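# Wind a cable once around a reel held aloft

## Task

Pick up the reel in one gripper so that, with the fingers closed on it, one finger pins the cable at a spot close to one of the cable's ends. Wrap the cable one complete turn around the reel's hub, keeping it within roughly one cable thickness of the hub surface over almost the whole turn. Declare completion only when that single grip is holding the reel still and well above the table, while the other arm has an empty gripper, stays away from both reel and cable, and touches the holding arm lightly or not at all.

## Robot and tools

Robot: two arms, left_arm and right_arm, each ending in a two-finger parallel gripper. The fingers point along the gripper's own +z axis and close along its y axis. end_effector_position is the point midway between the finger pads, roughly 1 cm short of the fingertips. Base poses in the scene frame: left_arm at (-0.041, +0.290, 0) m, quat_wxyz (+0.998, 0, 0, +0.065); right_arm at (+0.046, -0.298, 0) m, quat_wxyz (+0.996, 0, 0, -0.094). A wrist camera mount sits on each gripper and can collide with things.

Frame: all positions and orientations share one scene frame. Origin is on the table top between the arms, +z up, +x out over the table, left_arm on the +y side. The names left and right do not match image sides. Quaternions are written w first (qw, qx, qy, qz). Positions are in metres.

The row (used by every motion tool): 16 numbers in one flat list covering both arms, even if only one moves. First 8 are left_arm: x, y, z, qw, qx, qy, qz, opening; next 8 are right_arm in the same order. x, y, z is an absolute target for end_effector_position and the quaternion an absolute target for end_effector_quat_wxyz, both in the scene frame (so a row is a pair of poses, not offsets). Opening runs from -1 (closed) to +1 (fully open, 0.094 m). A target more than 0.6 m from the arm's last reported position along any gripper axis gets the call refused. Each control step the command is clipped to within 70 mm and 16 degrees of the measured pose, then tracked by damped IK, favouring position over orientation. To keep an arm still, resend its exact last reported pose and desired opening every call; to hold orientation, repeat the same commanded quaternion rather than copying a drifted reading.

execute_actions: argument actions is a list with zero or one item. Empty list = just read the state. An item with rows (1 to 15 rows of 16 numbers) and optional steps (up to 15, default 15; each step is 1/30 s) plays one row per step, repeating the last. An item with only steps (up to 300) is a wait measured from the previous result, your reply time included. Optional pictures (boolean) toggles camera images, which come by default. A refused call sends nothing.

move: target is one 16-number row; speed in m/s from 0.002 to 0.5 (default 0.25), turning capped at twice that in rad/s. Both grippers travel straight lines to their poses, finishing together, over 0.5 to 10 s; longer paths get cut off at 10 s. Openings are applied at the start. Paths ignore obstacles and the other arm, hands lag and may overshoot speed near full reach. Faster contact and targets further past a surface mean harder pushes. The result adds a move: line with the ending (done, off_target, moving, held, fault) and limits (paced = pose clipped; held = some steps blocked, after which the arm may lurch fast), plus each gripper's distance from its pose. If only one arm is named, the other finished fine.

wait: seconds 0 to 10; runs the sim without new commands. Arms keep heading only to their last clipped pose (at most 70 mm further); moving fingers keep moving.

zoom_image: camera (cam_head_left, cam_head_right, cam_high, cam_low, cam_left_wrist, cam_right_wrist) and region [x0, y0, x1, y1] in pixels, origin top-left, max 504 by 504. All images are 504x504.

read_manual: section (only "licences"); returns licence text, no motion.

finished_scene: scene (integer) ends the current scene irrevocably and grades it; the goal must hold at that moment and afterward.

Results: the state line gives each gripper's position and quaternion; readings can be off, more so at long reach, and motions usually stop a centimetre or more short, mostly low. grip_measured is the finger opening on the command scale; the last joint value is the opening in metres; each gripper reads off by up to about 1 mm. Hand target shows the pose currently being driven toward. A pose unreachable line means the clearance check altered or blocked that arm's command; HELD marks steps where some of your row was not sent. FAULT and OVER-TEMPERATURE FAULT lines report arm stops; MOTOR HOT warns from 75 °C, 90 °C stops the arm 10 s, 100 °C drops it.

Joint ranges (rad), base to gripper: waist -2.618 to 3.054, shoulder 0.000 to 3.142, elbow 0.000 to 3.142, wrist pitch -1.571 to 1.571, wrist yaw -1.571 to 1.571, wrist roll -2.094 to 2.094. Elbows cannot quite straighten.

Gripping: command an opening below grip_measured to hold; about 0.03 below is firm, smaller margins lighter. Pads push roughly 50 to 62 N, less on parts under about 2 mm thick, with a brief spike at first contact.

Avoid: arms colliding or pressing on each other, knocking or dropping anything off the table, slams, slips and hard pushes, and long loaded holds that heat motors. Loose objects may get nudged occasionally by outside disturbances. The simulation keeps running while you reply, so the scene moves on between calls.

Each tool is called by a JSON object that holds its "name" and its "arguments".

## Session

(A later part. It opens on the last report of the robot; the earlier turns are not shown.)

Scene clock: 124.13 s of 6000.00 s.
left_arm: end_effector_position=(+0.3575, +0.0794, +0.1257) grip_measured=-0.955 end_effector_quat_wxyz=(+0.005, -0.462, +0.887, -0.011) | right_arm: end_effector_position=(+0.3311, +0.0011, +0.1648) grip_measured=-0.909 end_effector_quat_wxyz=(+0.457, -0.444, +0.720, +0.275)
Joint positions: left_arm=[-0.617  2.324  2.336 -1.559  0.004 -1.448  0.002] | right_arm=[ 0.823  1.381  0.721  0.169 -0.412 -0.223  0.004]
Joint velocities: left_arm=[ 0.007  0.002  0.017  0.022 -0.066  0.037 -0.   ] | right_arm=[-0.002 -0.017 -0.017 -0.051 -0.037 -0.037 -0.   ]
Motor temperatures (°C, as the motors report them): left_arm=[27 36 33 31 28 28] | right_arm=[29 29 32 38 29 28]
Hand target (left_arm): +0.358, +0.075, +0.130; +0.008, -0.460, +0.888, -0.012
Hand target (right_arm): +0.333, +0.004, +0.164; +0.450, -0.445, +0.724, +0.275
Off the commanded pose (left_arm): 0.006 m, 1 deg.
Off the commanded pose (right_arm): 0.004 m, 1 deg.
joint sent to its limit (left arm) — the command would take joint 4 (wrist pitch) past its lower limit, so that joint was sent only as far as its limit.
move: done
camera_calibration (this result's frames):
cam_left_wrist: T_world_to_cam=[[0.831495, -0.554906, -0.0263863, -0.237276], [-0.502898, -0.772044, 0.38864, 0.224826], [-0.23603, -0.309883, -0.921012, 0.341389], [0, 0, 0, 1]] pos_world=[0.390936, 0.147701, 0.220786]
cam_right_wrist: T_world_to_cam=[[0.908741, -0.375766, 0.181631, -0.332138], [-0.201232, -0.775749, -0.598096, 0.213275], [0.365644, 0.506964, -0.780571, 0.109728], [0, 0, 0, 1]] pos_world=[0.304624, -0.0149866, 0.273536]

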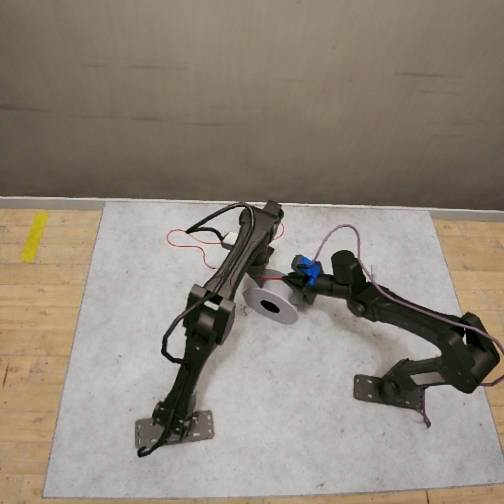

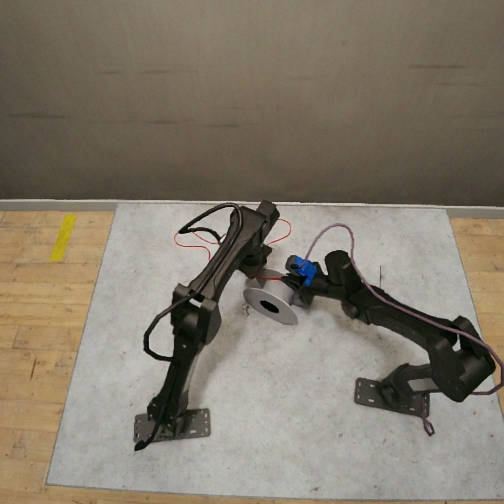

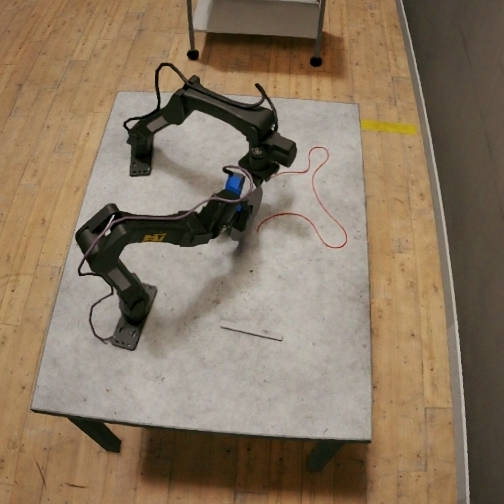

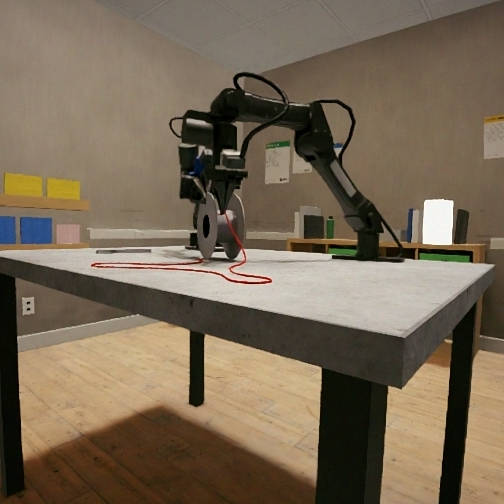

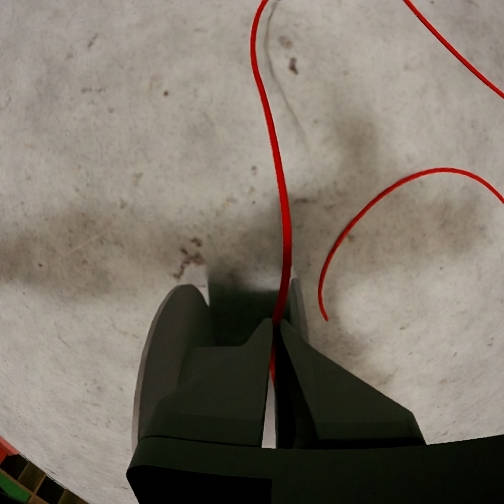

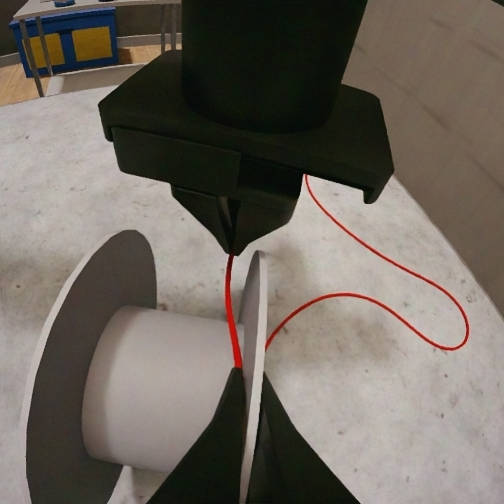

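{"name": "move", "arguments": {"target": [0.358,0.078,0.13,0,-0.46,0.888,0,-0.7,0.333,0.004,0.164,0.45,-0.445,0.725,0.275,-1]}}

{"name": "move", "arguments": {"target": [0.385,0.17,0.16,0,-0.46,0.888,0,-0.7,0.333,0.004,0.164,0.45,-0.445,0.725,0.275,-1], "speed": 0.1}}

{"name": "move", "arguments": {"target": [0.2,0.25,0.15,0.46,0.32,0.81,-0.18,0.4,0.298,-0.02,0.35,0.63,-0.305,0.65,0.293,-1], "speed": 0.12}}

Scene clock: 131.77 s of 6000.00 s.
left_arm: end_effector_position=(+0.3571, +0.0796, +0.1257) grip_measured=-0.703 end_effector_quat_wxyz=(+0.004, -0.462, +0.887, -0.010) | right_arm: end_effector_position=(+0.3311, +0.0011, +0.1648) grip_measured=-0.909 end_effector_quat_wxyz=(+0.457, -0.444, +0.720, +0.275)
Joint positions: left_arm=[-0.617  2.324  2.336 -1.561  0.004 -1.448  0.014] | right_arm=[ 0.823  1.381  0.721  0.169 -0.412 -0.223  0.004]
Joint velocities: left_arm=[-0.002  0.012 -0.017  0.022 -0.022 -0.051  0.001] | right_arm=[ 0.007 -0.017 -0.022  0.037 -0.051 -0.022 -0.   ]
Motor temperatures (°C, as the motors report them): left_arm=[27 36 33 31 28 28] | right_arm=[29 29 32 38 29 28]
Hand target (left_arm): +0.358, +0.078, +0.130; +0.008, -0.460, +0.888, -0.011
Hand target (right_arm): +0.333, +0.004, +0.164; +0.450, -0.445, +0.724, +0.275
Off the commanded pose (left_arm): 0.005 m, 1 deg.
Off the commanded pose (right_arm): 0.004 m, 1 deg.
joint sent to its limit (left arm) — the command would take joint 4 (wrist pitch) past its lower limit, so that joint was sent only as far as its limit.
After step 180, 0.93 s passed at rest.
move: done
camera_calibration (this result's frames):
cam_left_wrist: T_world_to_cam=[[0.831449, -0.554881, -0.0282831, -0.236552], [-0.502243, -0.772391, 0.388798, 0.224564], [-0.237583, -0.309061, -0.920889, 0.341823], [0, 0, 0, 1]] pos_world=[0.390677, 0.147838, 0.22078]
cam_right_wrist: T_world_to_cam=[[0.908797, -0.375725, 0.181437, -0.332089], [-0.201416, -0.775885, -0.597859, 0.213224], [0.365404, 0.506788, -0.780798, 0.109809], [0, 0, 0, 1]] pos_world=[0.304624, -0.014987, 0.273469]

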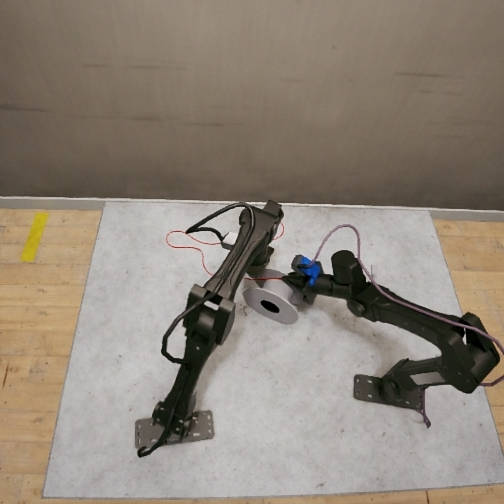

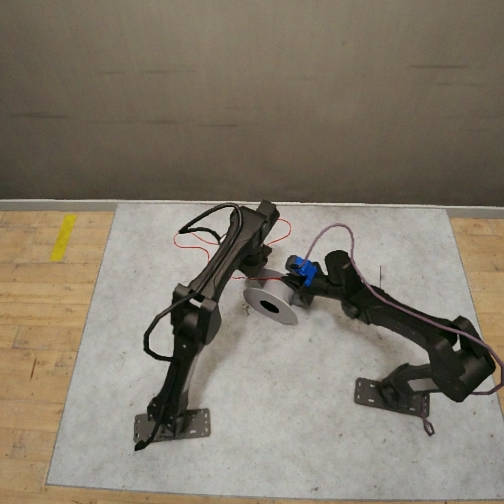

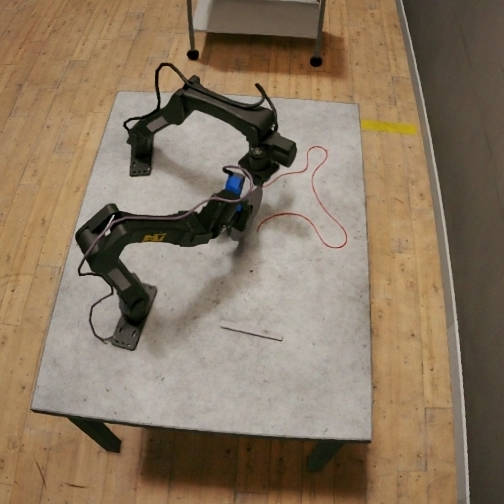

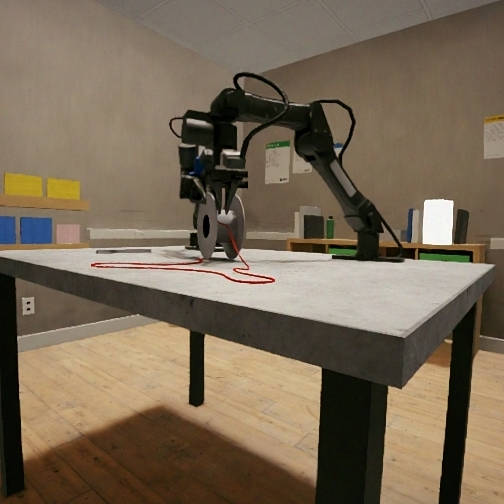

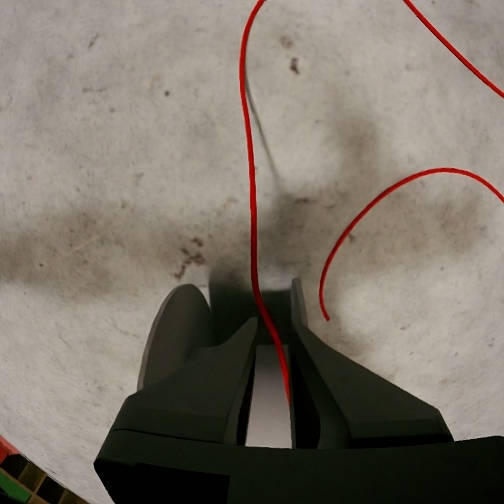

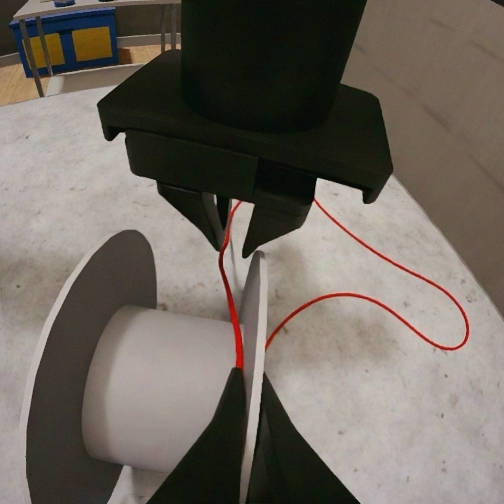

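Scene clock: 133.13 s of 6000.00 s.
left_arm: end_effector_position=(+0.3909, +0.1664, +0.1493) grip_measured=-0.703 end_effector_quat_wxyz=(+0.025, -0.463, +0.886, -0.028) | right_arm: end_effector_position=(+0.3311, +0.0011, +0.1648) grip_measured=-0.909 end_effector_quat_wxyz=(+0.457, -0.444, +0.720, +0.275)
Joint positions: left_arm=[-0.409  2.269  2.336 -1.561  0.006 -1.242  0.014] | right_arm=[ 0.823  1.381  0.721  0.169 -0.412 -0.223  0.004]
Joint velocities: left_arm=[ 0.002 -0.017  0.007 -0.037 -0.022  0.051  0.001] | right_arm=[ 0.007 -0.017  0.002  0.007  0.022 -0.051  0.   ]
Motor temperatures (°C, as the motors report them): left_arm=[27 36 33 30 28 28] | right_arm=[29 29 32 38 29 28]
Hand target (left_arm): +0.387, +0.169, +0.160; +0.031, -0.459, +0.887, -0.030
Hand target (right_arm): +0.333, +0.004, +0.164; +0.450, -0.445, +0.724, +0.275
Off the commanded pose (left_arm): 0.013 m, 4 deg.
Off the commanded pose (right_arm): 0.004 m, 1 deg.
joint sent to its limit (left arm) — the command would take joint 4 (wrist pitch) past its lower limit, so that joint was sent only as far as its limit.
move: off_target (left_arm)
camera_calibration (this result's frames):
cam_left_wrist: T_world_to_cam=[[0.833068, -0.552623, 0.0246031, -0.22476], [-0.52091, -0.768742, 0.371063, 0.308712], [-0.186145, -0.321937, -0.928282, 0.381532], [0, 0, 0, 1]] pos_world=[0.419072, 0.235942, 0.245147]
cam_right_wrist: T_world_to_cam=[[0.908797, -0.375725, 0.181437, -0.332089], [-0.201416, -0.775885, -0.597859, 0.213224], [0.365404, 0.506788, -0.780798, 0.109809], [0, 0, 0, 1]] pos_world=[0.304624, -0.014987, 0.273469]

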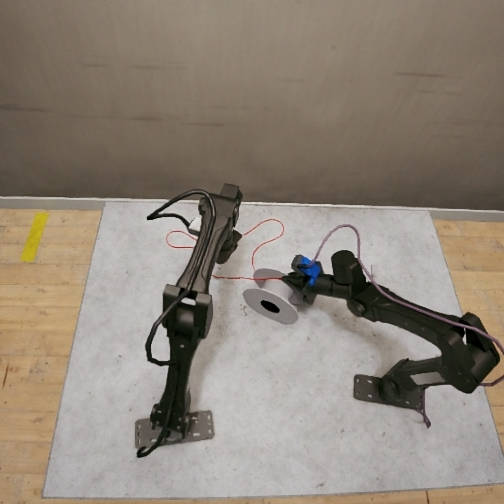

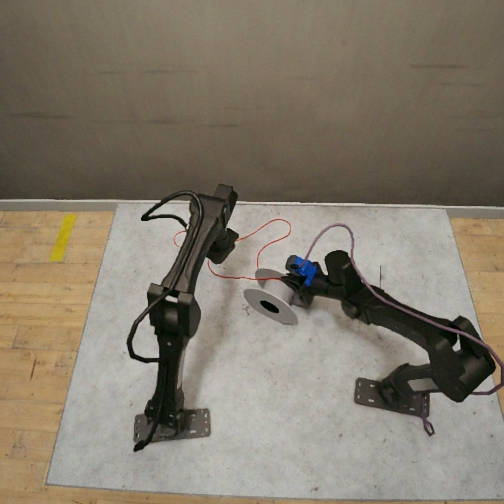

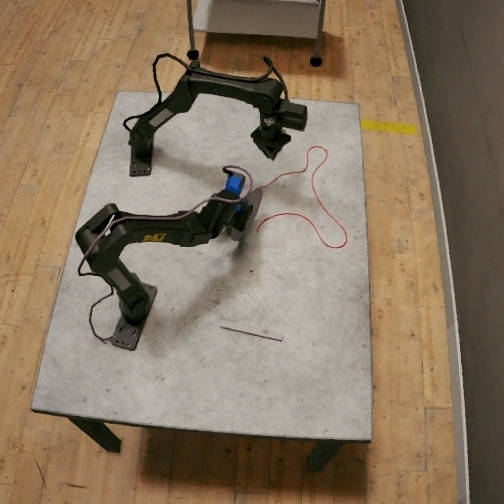

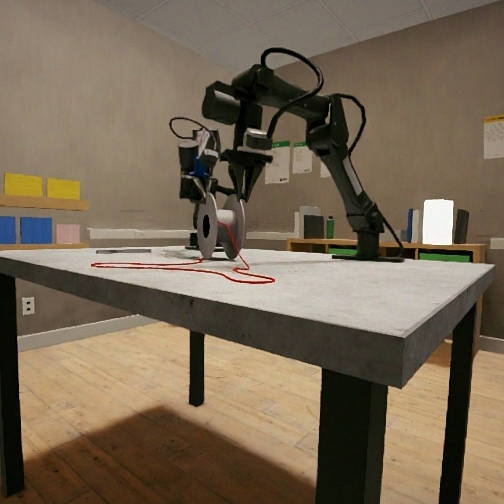

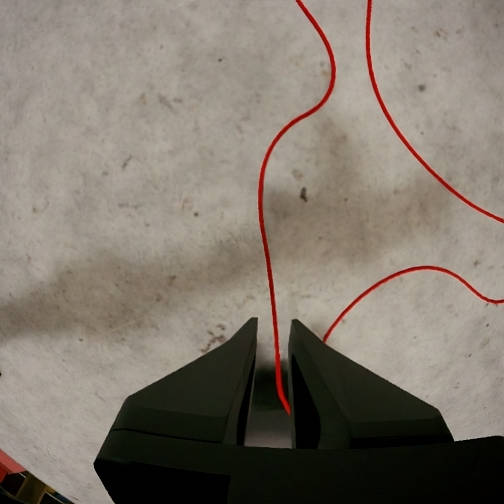

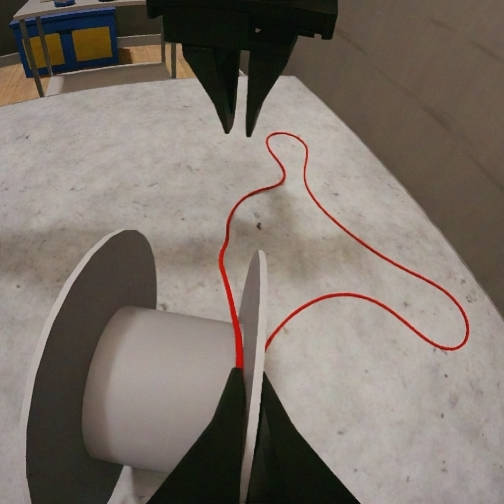

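Scene clock: 141.57 s of 6000.00 s.
left_arm: end_effector_position=(+0.2056, +0.2563, +0.1578) grip_measured=+0.397 end_effector_quat_wxyz=(+0.466, +0.328, +0.804, -0.166) | right_arm: end_effector_position=(+0.2986, -0.0228, +0.3036) grip_measured=-0.909 end_effector_quat_wxyz=(+0.588, -0.322, +0.691, +0.271)
Joint positions: left_arm=[ 0.343  0.924  0.602 -0.703  0.932  0.968  0.066] | right_arm=[ 0.978  0.994  0.769  0.062 -0.079 -0.017  0.004]
Joint velocities: left_arm=[-0.002 -0.012 -0.012  0.007  0.022 -0.022 -0.001] | right_arm=[-0.012 -0.007 -0.007  0.037  0.022 -0.007  0.001]
Motor temperatures (°C, as the motors report them): left_arm=[27 35 33 31 28 28] | right_arm=[29 30 32 39 29 28]
Hand target (left_arm): +0.202, +0.255, +0.154; +0.462, +0.322, +0.806, -0.181
Hand target (right_arm): +0.293, -0.025, +0.349; +0.630, -0.302, +0.653, +0.293
Off the commanded pose (left_arm): 0.011 m, 2 deg.
Off the commanded pose (right_arm): 0.046 m, 7 deg.
move: off_target (left_arm, right_arm)
camera_calibration (this result's frames):
cam_left_wrist: T_world_to_cam=[[-0.6426, -0.764863, -0.0452735, 0.347889], [-0.596936, 0.536808, -0.596242, 0.111792], [0.480347, -0.35612, -0.801527, 0.235611], [0, 0, 0, 1]] pos_world=[0.177111, 0.289983, 0.271254]
cam_right_wrist: T_world_to_cam=[[0.766937, -0.612942, 0.190024, -0.302403], [-0.246272, -0.554568, -0.794862, 0.349432], [0.592585, 0.562811, -0.576269, 0.113498], [0, 0, 0, 1]] pos_world=[0.250722, -0.0554496, 0.40062]

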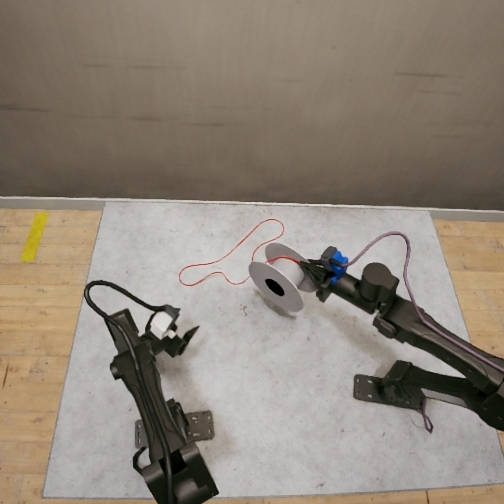

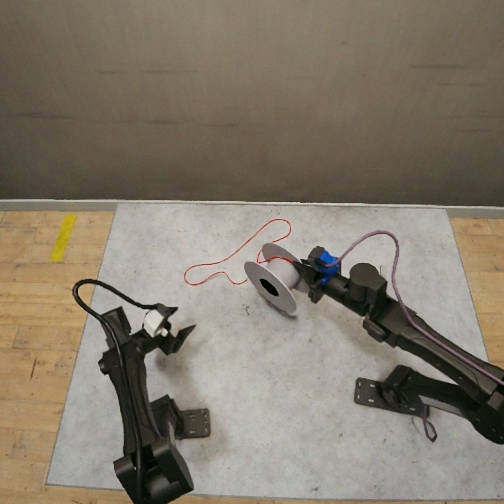

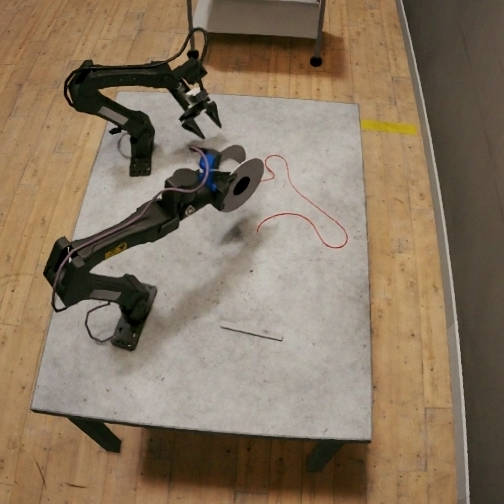

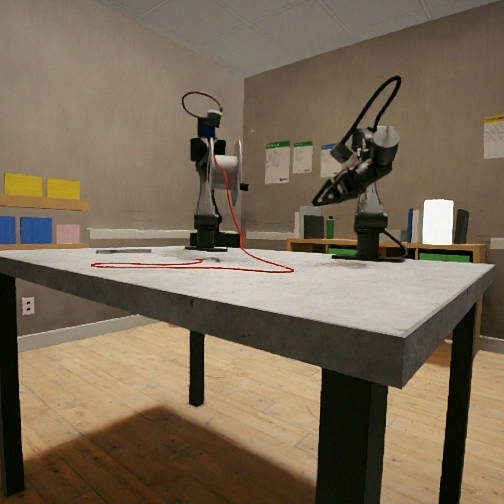

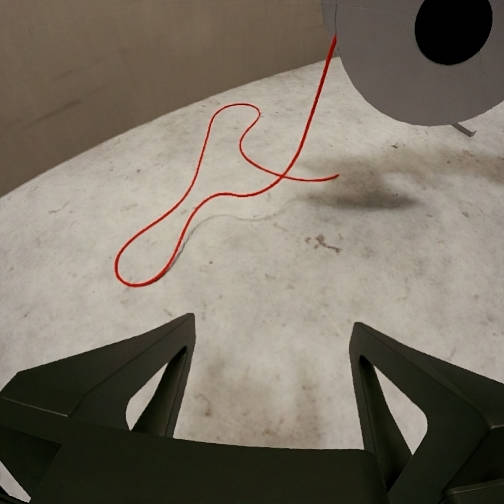

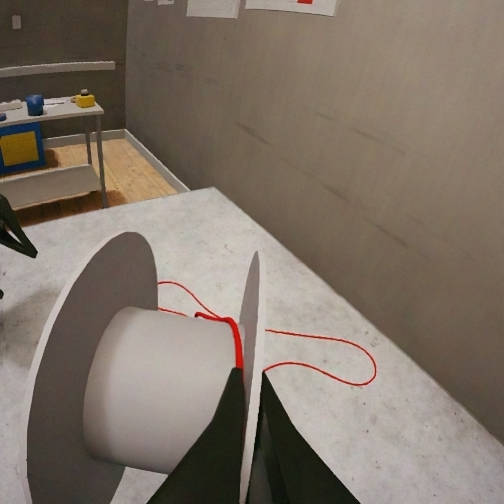

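{"name": "move", "arguments": {"target": [0.27,0.17,0.1,0.46,0.32,0.81,-0.18,0.4,0.305,-0.02,0.42,0.63,-0.305,0.65,0.293,-1], "speed": 0.1}}

Scene clock: 146.13 s of 6000.00 s.
left_arm: end_effector_position=(+0.2729, +0.1707, +0.1075) grip_measured=+0.397 end_effector_quat_wxyz=(+0.466, +0.321, +0.806, -0.174) | right_arm: end_effector_position=(+0.3022, -0.0208, +0.3875) grip_measured=-0.909 end_effector_quat_wxyz=(+0.601, -0.318, +0.679, +0.276)
Joint positions: left_arm=[-0.214  1.202  0.44   0.128  0.552  0.39   0.066] | right_arm=[ 0.971  1.05   1.094 -0.169 -0.086 -0.018  0.004]
Joint velocities: left_arm=[-0.002  0.002  0.007 -0.037  0.066 -0.037 -0.001] | right_arm=[ 0.007 -0.022  0.007  0.037 -0.095  0.125 -0.001]
Motor temperatures (°C, as the motors report them): left_arm=[27 34 33 31 28 28] | right_arm=[29 30 33 40 29 28]
Hand target (left_arm): +0.268, +0.168, +0.099; +0.456, +0.321, +0.810, -0.180
Hand target (right_arm): +0.302, -0.023, +0.419; +0.631, -0.305, +0.651, +0.292
Off the commanded pose (left_arm): 0.008 m, 1 deg.
Off the commanded pose (right_arm): 0.033 m, 5 deg.
move: off_target (right_arm)
camera_calibration (this result's frames):
cam_left_wrist: T_world_to_cam=[[-0.639648, -0.768254, -0.0252255, 0.320993], [-0.604436, 0.522985, -0.600952, 0.172843], [0.474876, -0.36915, -0.798887, 0.135982], [0, 0, 0, 1]] pos_world=[0.24522, 0.206408, 0.220601]
cam_right_wrist: T_world_to_cam=[[0.762008, -0.617526, 0.194948, -0.320389], [-0.223819, -0.533649, -0.815551, 0.419733], [0.607658, 0.577823, -0.544859, 0.142211], [0, 0, 0, 1]] pos_world=[0.251667, -0.0560313, 0.482258]

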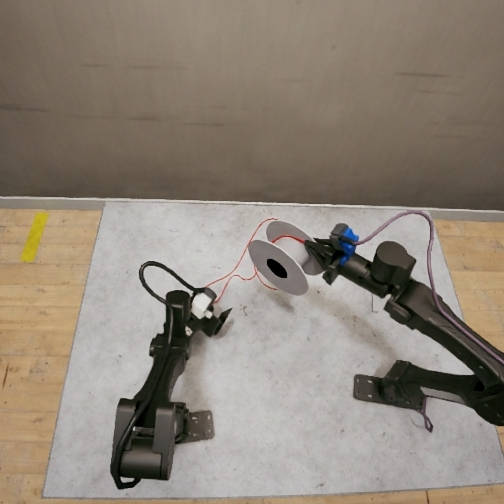

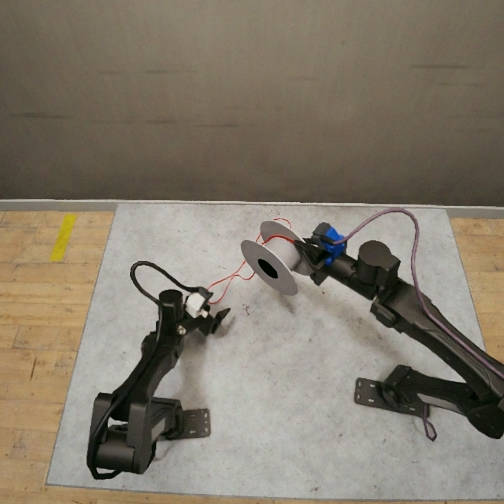

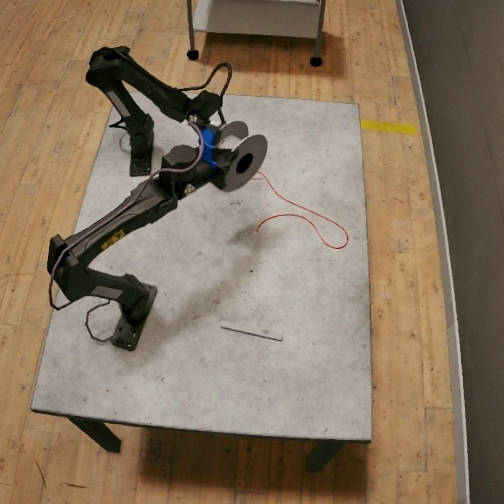

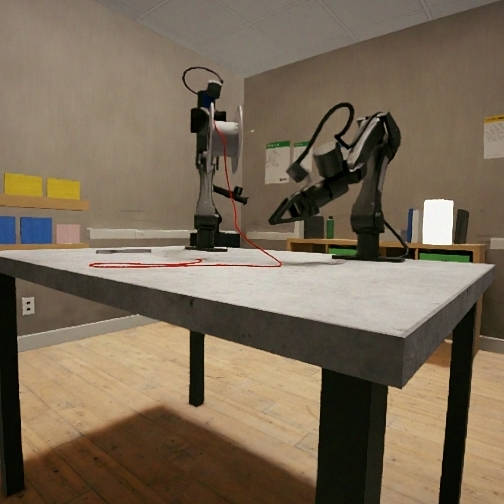

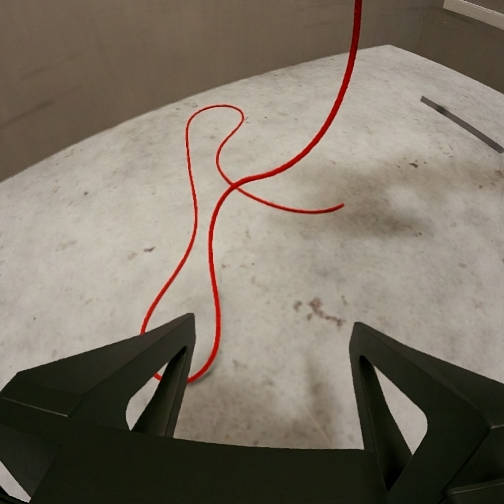

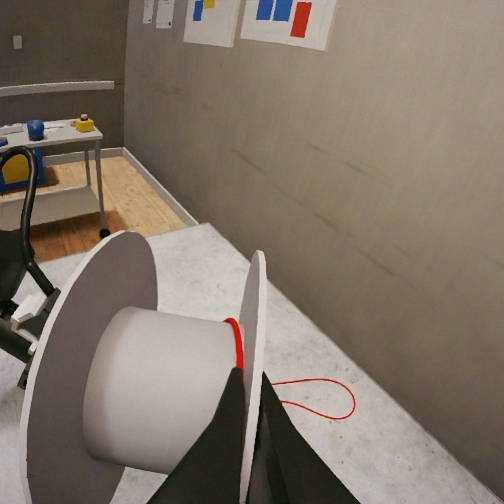

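{"name": "move", "arguments": {"target": [0.345,0.085,0.11,0.46,0.32,0.81,-0.18,0.4,0.305,-0.02,0.42,0.63,-0.305,0.65,0.293,-1], "speed": 0.1}}

Scene clock: 152.13 s of 6000.00 s.
left_arm: end_effector_position=(+0.3351, +0.0894, +0.1000) grip_measured=+0.397 end_effector_quat_wxyz=(+0.448, +0.320, +0.816, -0.178) | right_arm: end_effector_position=(+0.3014, -0.0213, +0.3816) grip_measured=-0.909 end_effector_quat_wxyz=(+0.593, -0.322, +0.686, +0.273)
Joint positions: left_arm=[-0.485  1.573  0.709  0.262  0.333  0.216  0.066] | right_arm=[ 0.971  1.05   1.095 -0.193 -0.087 -0.02   0.004]
Joint velocities: left_arm=[ 0.002 -0.017  0.002  0.007  0.022  0.081 -0.   ] | right_arm=[ 0.032 -0.007  0.012  0.007 -0.051  0.007  0.001]
Motor temperatures (°C, as the motors report them): left_arm=[27 34 33 32 28 28] | right_arm=[29 29 33 41 29 28]
Hand target (left_arm): +0.343, +0.083, +0.109; +0.458, +0.320, +0.810, -0.180
Hand target (right_arm): +0.302, -0.023, +0.419; +0.631, -0.306, +0.651, +0.292
Off the commanded pose (left_arm): 0.015 m, 2 deg.
Off the commanded pose (right_arm): 0.039 m, 7 deg.
move: off_target (left_arm, right_arm)
camera_calibration (this result's frames):
cam_left_wrist: T_world_to_cam=[[-0.641617, -0.767015, -0.00396238, 0.296598], [-0.628078, 0.528347, -0.571286, 0.25295], [0.440278, -0.364058, -0.820742, 0.0836984], [0, 0, 0, 1]] pos_world=[0.312324, 0.124321, 0.214376]
cam_right_wrist: T_world_to_cam=[[0.765994, -0.612989, 0.193643, -0.319555], [-0.236251, -0.548581, -0.802025, 0.412764], [0.597861, 0.568598, -0.565029, 0.150187], [0, 0, 0, 1]] pos_world=[0.252502, -0.0548449, 0.477786]

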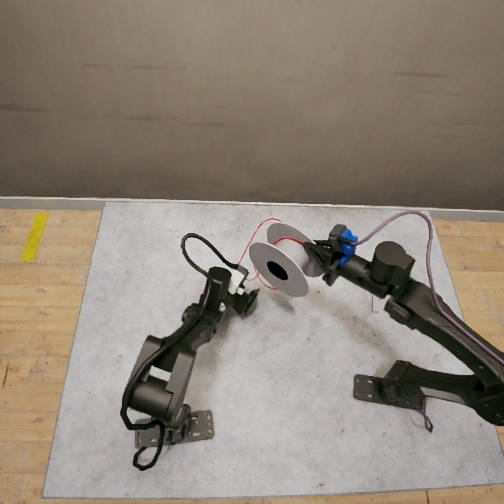

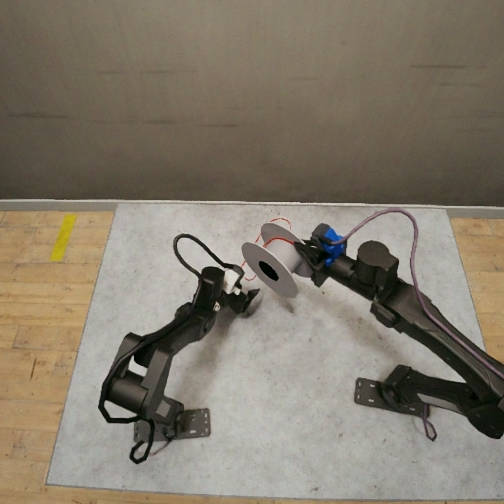

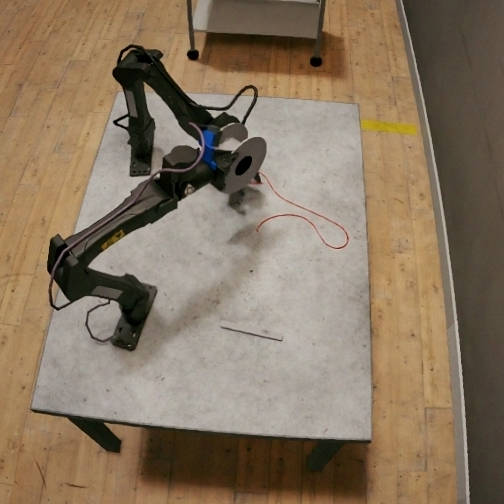

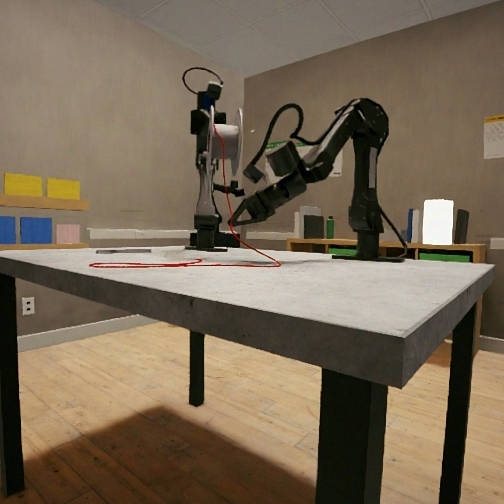

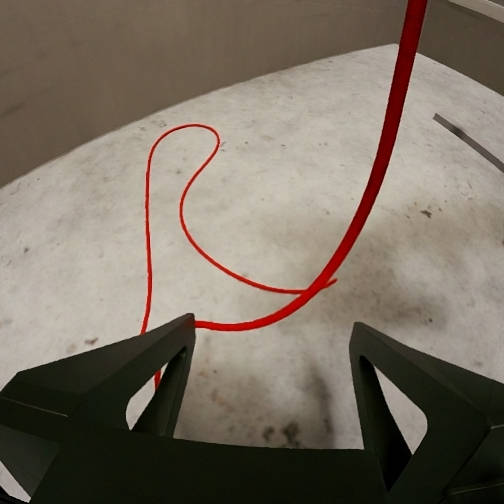

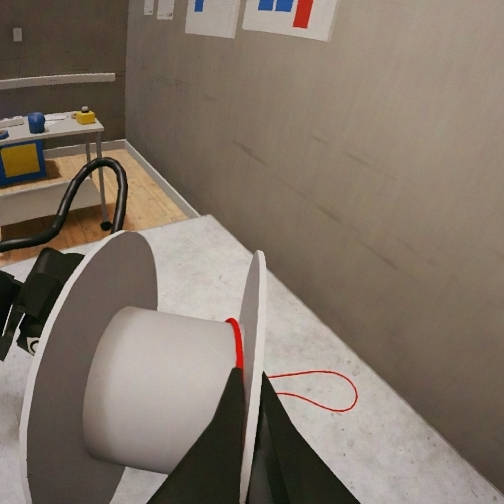

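Advance a bit, slightly image-right, and close.

{"name": "move", "arguments": {"target": [0.355,0.058,0.112,0.46,0.32,0.81,-0.18,0.4,0.305,-0.02,0.42,0.63,-0.305,0.65,0.293,-1], "speed": 0.06}}

{"name": "move", "arguments": {"target": [0.355,0.058,0.112,0.46,0.32,0.81,-0.18,-1,0.305,-0.02,0.42,0.63,-0.305,0.65,0.293,-1]}}

Scene clock: 156.70 s of 6000.00 s.
left_arm: end_effector_position=(+0.3471, +0.0646, +0.1035) grip_measured=+0.397 end_effector_quat_wxyz=(+0.450, +0.320, +0.815, -0.178) | right_arm: end_effector_position=(+0.3014, -0.0214, +0.3813) grip_measured=-0.909 end_effector_quat_wxyz=(+0.592, -0.322, +0.686, +0.273)
Joint positions: left_arm=[-0.549  1.639  0.788  0.264  0.279  0.179  0.066] | right_arm=[ 0.971  1.05   1.095 -0.195 -0.087 -0.021  0.004]
Joint velocities: left_arm=[-0.007 -0.002  0.007 -0.007 -0.022 -0.051  0.001] | right_arm=[-0.017  0.022 -0.002 -0.007 -0.007  0.007  0.   ]
Motor temperatures (°C, as the motors report them): left_arm=[27 33 33 33 28 28] | right_arm=[29 29 33 42 29 28]
Hand target (left_arm): +0.354, +0.058, +0.112; +0.459, +0.320, +0.809, -0.180
Hand target (right_arm): +0.302, -0.023, +0.419; +0.631, -0.305, +0.651, +0.292
Off the commanded pose (left_arm): 0.013 m, 1 deg.
Off the commanded pose (right_arm): 0.039 m, 7 deg.
move: off_target (left_arm, right_arm)
camera_calibration (this result's frames):
cam_left_wrist: T_world_to_cam=[[-0.640485, -0.767946, -0.00613356, 0.285235], [-0.626511, 0.527111, -0.574142, 0.275418], [0.444143, -0.363887, -0.818733, 0.0707291], [0, 0, 0, 1]] pos_world=[0.323827, 0.0996066, 0.217787]
cam_right_wrist: T_world_to_cam=[[0.766109, -0.612651, 0.194256, -0.319757], [-0.236377, -0.549644, -0.80126, 0.412239], [0.597664, 0.567935, -0.565904, 0.150442], [0, 0, 0, 1]] pos_world=[0.252499, -0.054756, 0.477561]

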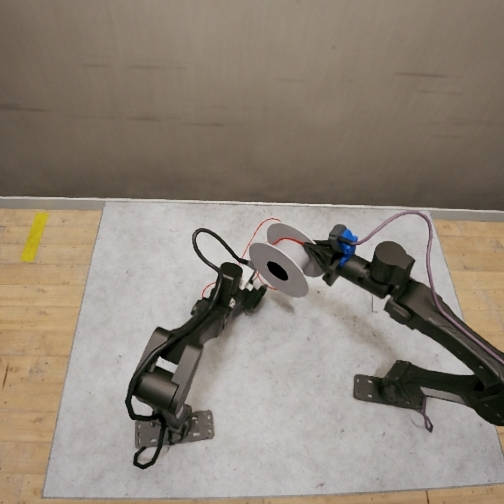

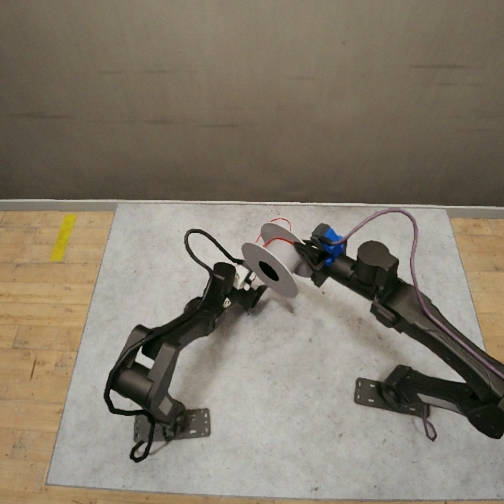

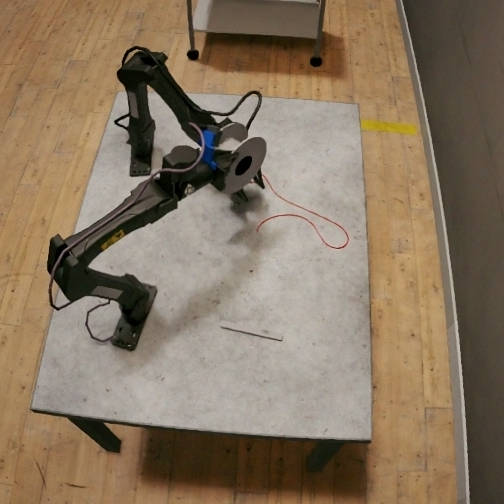

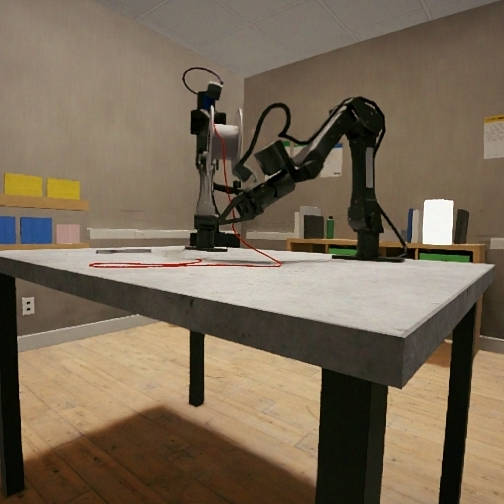

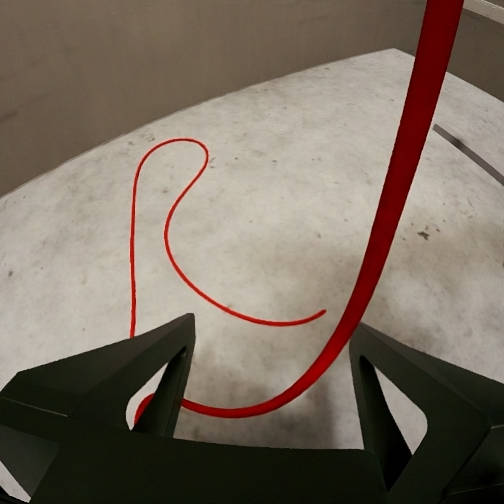

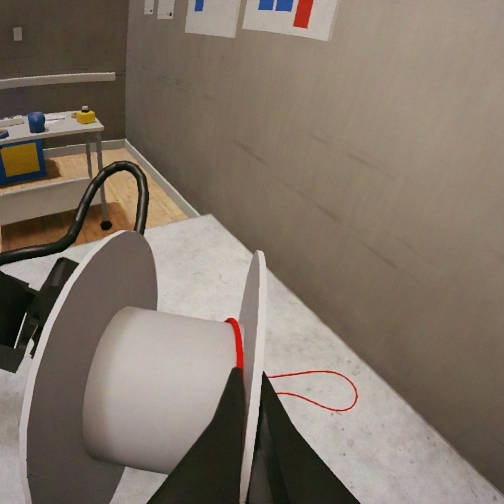

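Scene clock: 157.43 s of 6000.00 s.
left_arm: end_effector_position=(+0.3471, +0.0646, +0.1035) grip_measured=-0.975 end_effector_quat_wxyz=(+0.450, +0.320, +0.815, -0.178) | right_arm: end_effector_position=(+0.3012, -0.0215, +0.3797) grip_measured=-0.909 end_effector_quat_wxyz=(+0.590, -0.323, +0.688, +0.272)
Joint positions: left_arm=[-0.549  1.639  0.788  0.264  0.279  0.179  0.001] | right_arm=[ 0.971  1.05   1.095 -0.201 -0.087 -0.022  0.004]
Joint velocities: left_arm=[-0.007 -0.012 -0.002 -0.007 -0.066  0.022 -0.   ] | right_arm=[-0.012 -0.012 -0.007 -0.095 -0.007  0.037 -0.001]
Motor temperatures (°C, as the motors report them): left_arm=[27 33 33 33 28 28] | right_arm=[29 29 33 42 29 28]
Hand target (left_arm): +0.354, +0.058, +0.112; +0.459, +0.320, +0.809, -0.180
Hand target (right_arm): +0.302, -0.023, +0.419; +0.630, -0.306, +0.651, +0.292
Off the commanded pose (left_arm): 0.013 m, 1 deg.
Off the commanded pose (right_arm): 0.041 m, 7 deg.
move: off_target (left_arm, right_arm)
camera_calibration (this result's frames):
cam_left_wrist: T_world_to_cam=[[-0.640485, -0.767946, -0.00613356, 0.285235], [-0.626511, 0.527111, -0.574142, 0.275418], [0.444143, -0.363887, -0.818733, 0.0707291], [0, 0, 0, 1]] pos_world=[0.323827, 0.0996066, 0.217787]
cam_right_wrist: T_world_to_cam=[[0.767181, -0.611206, 0.19458, -0.319769], [-0.239091, -0.55398, -0.797459, 0.410122], [0.595205, 0.565273, -0.571136, 0.152423], [0, 0, 0, 1]] pos_world=[0.252654, -0.0544059, 0.476331]

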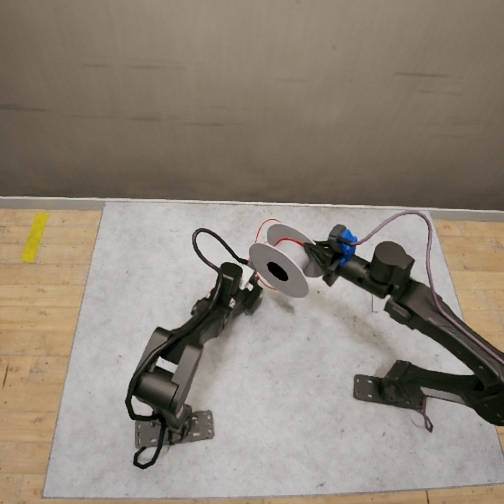

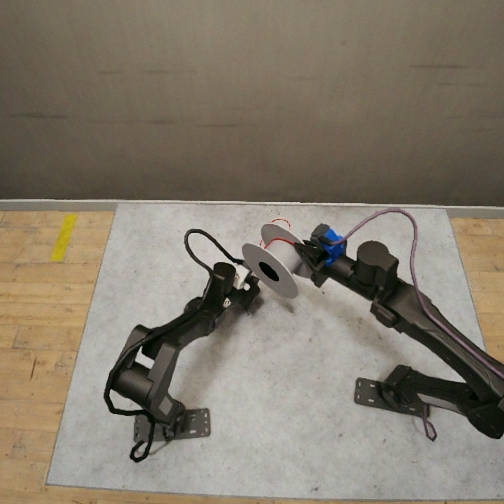

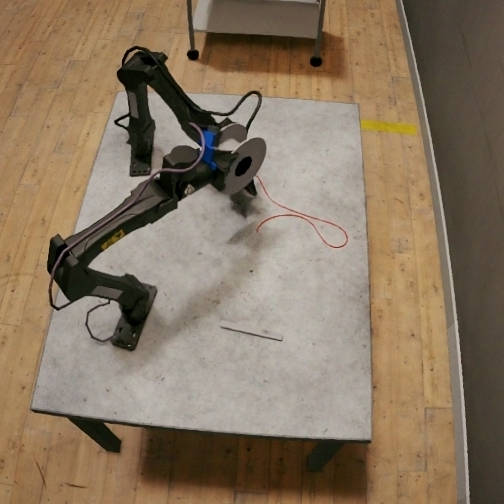

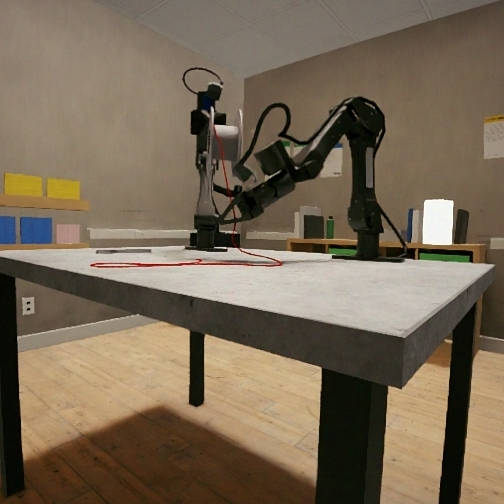

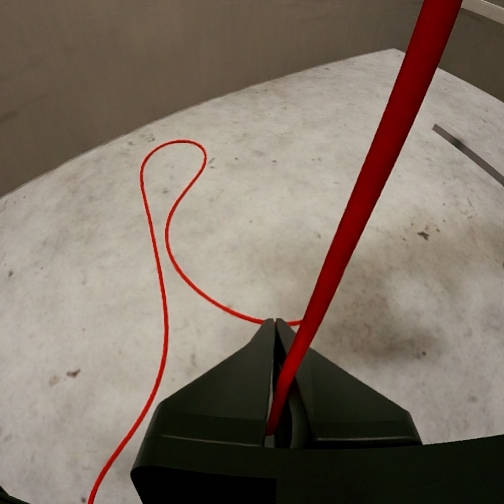

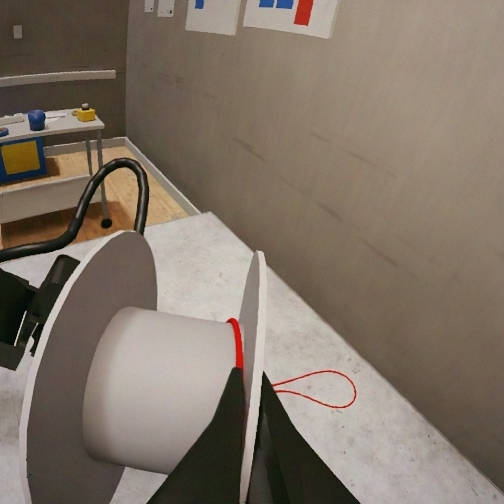

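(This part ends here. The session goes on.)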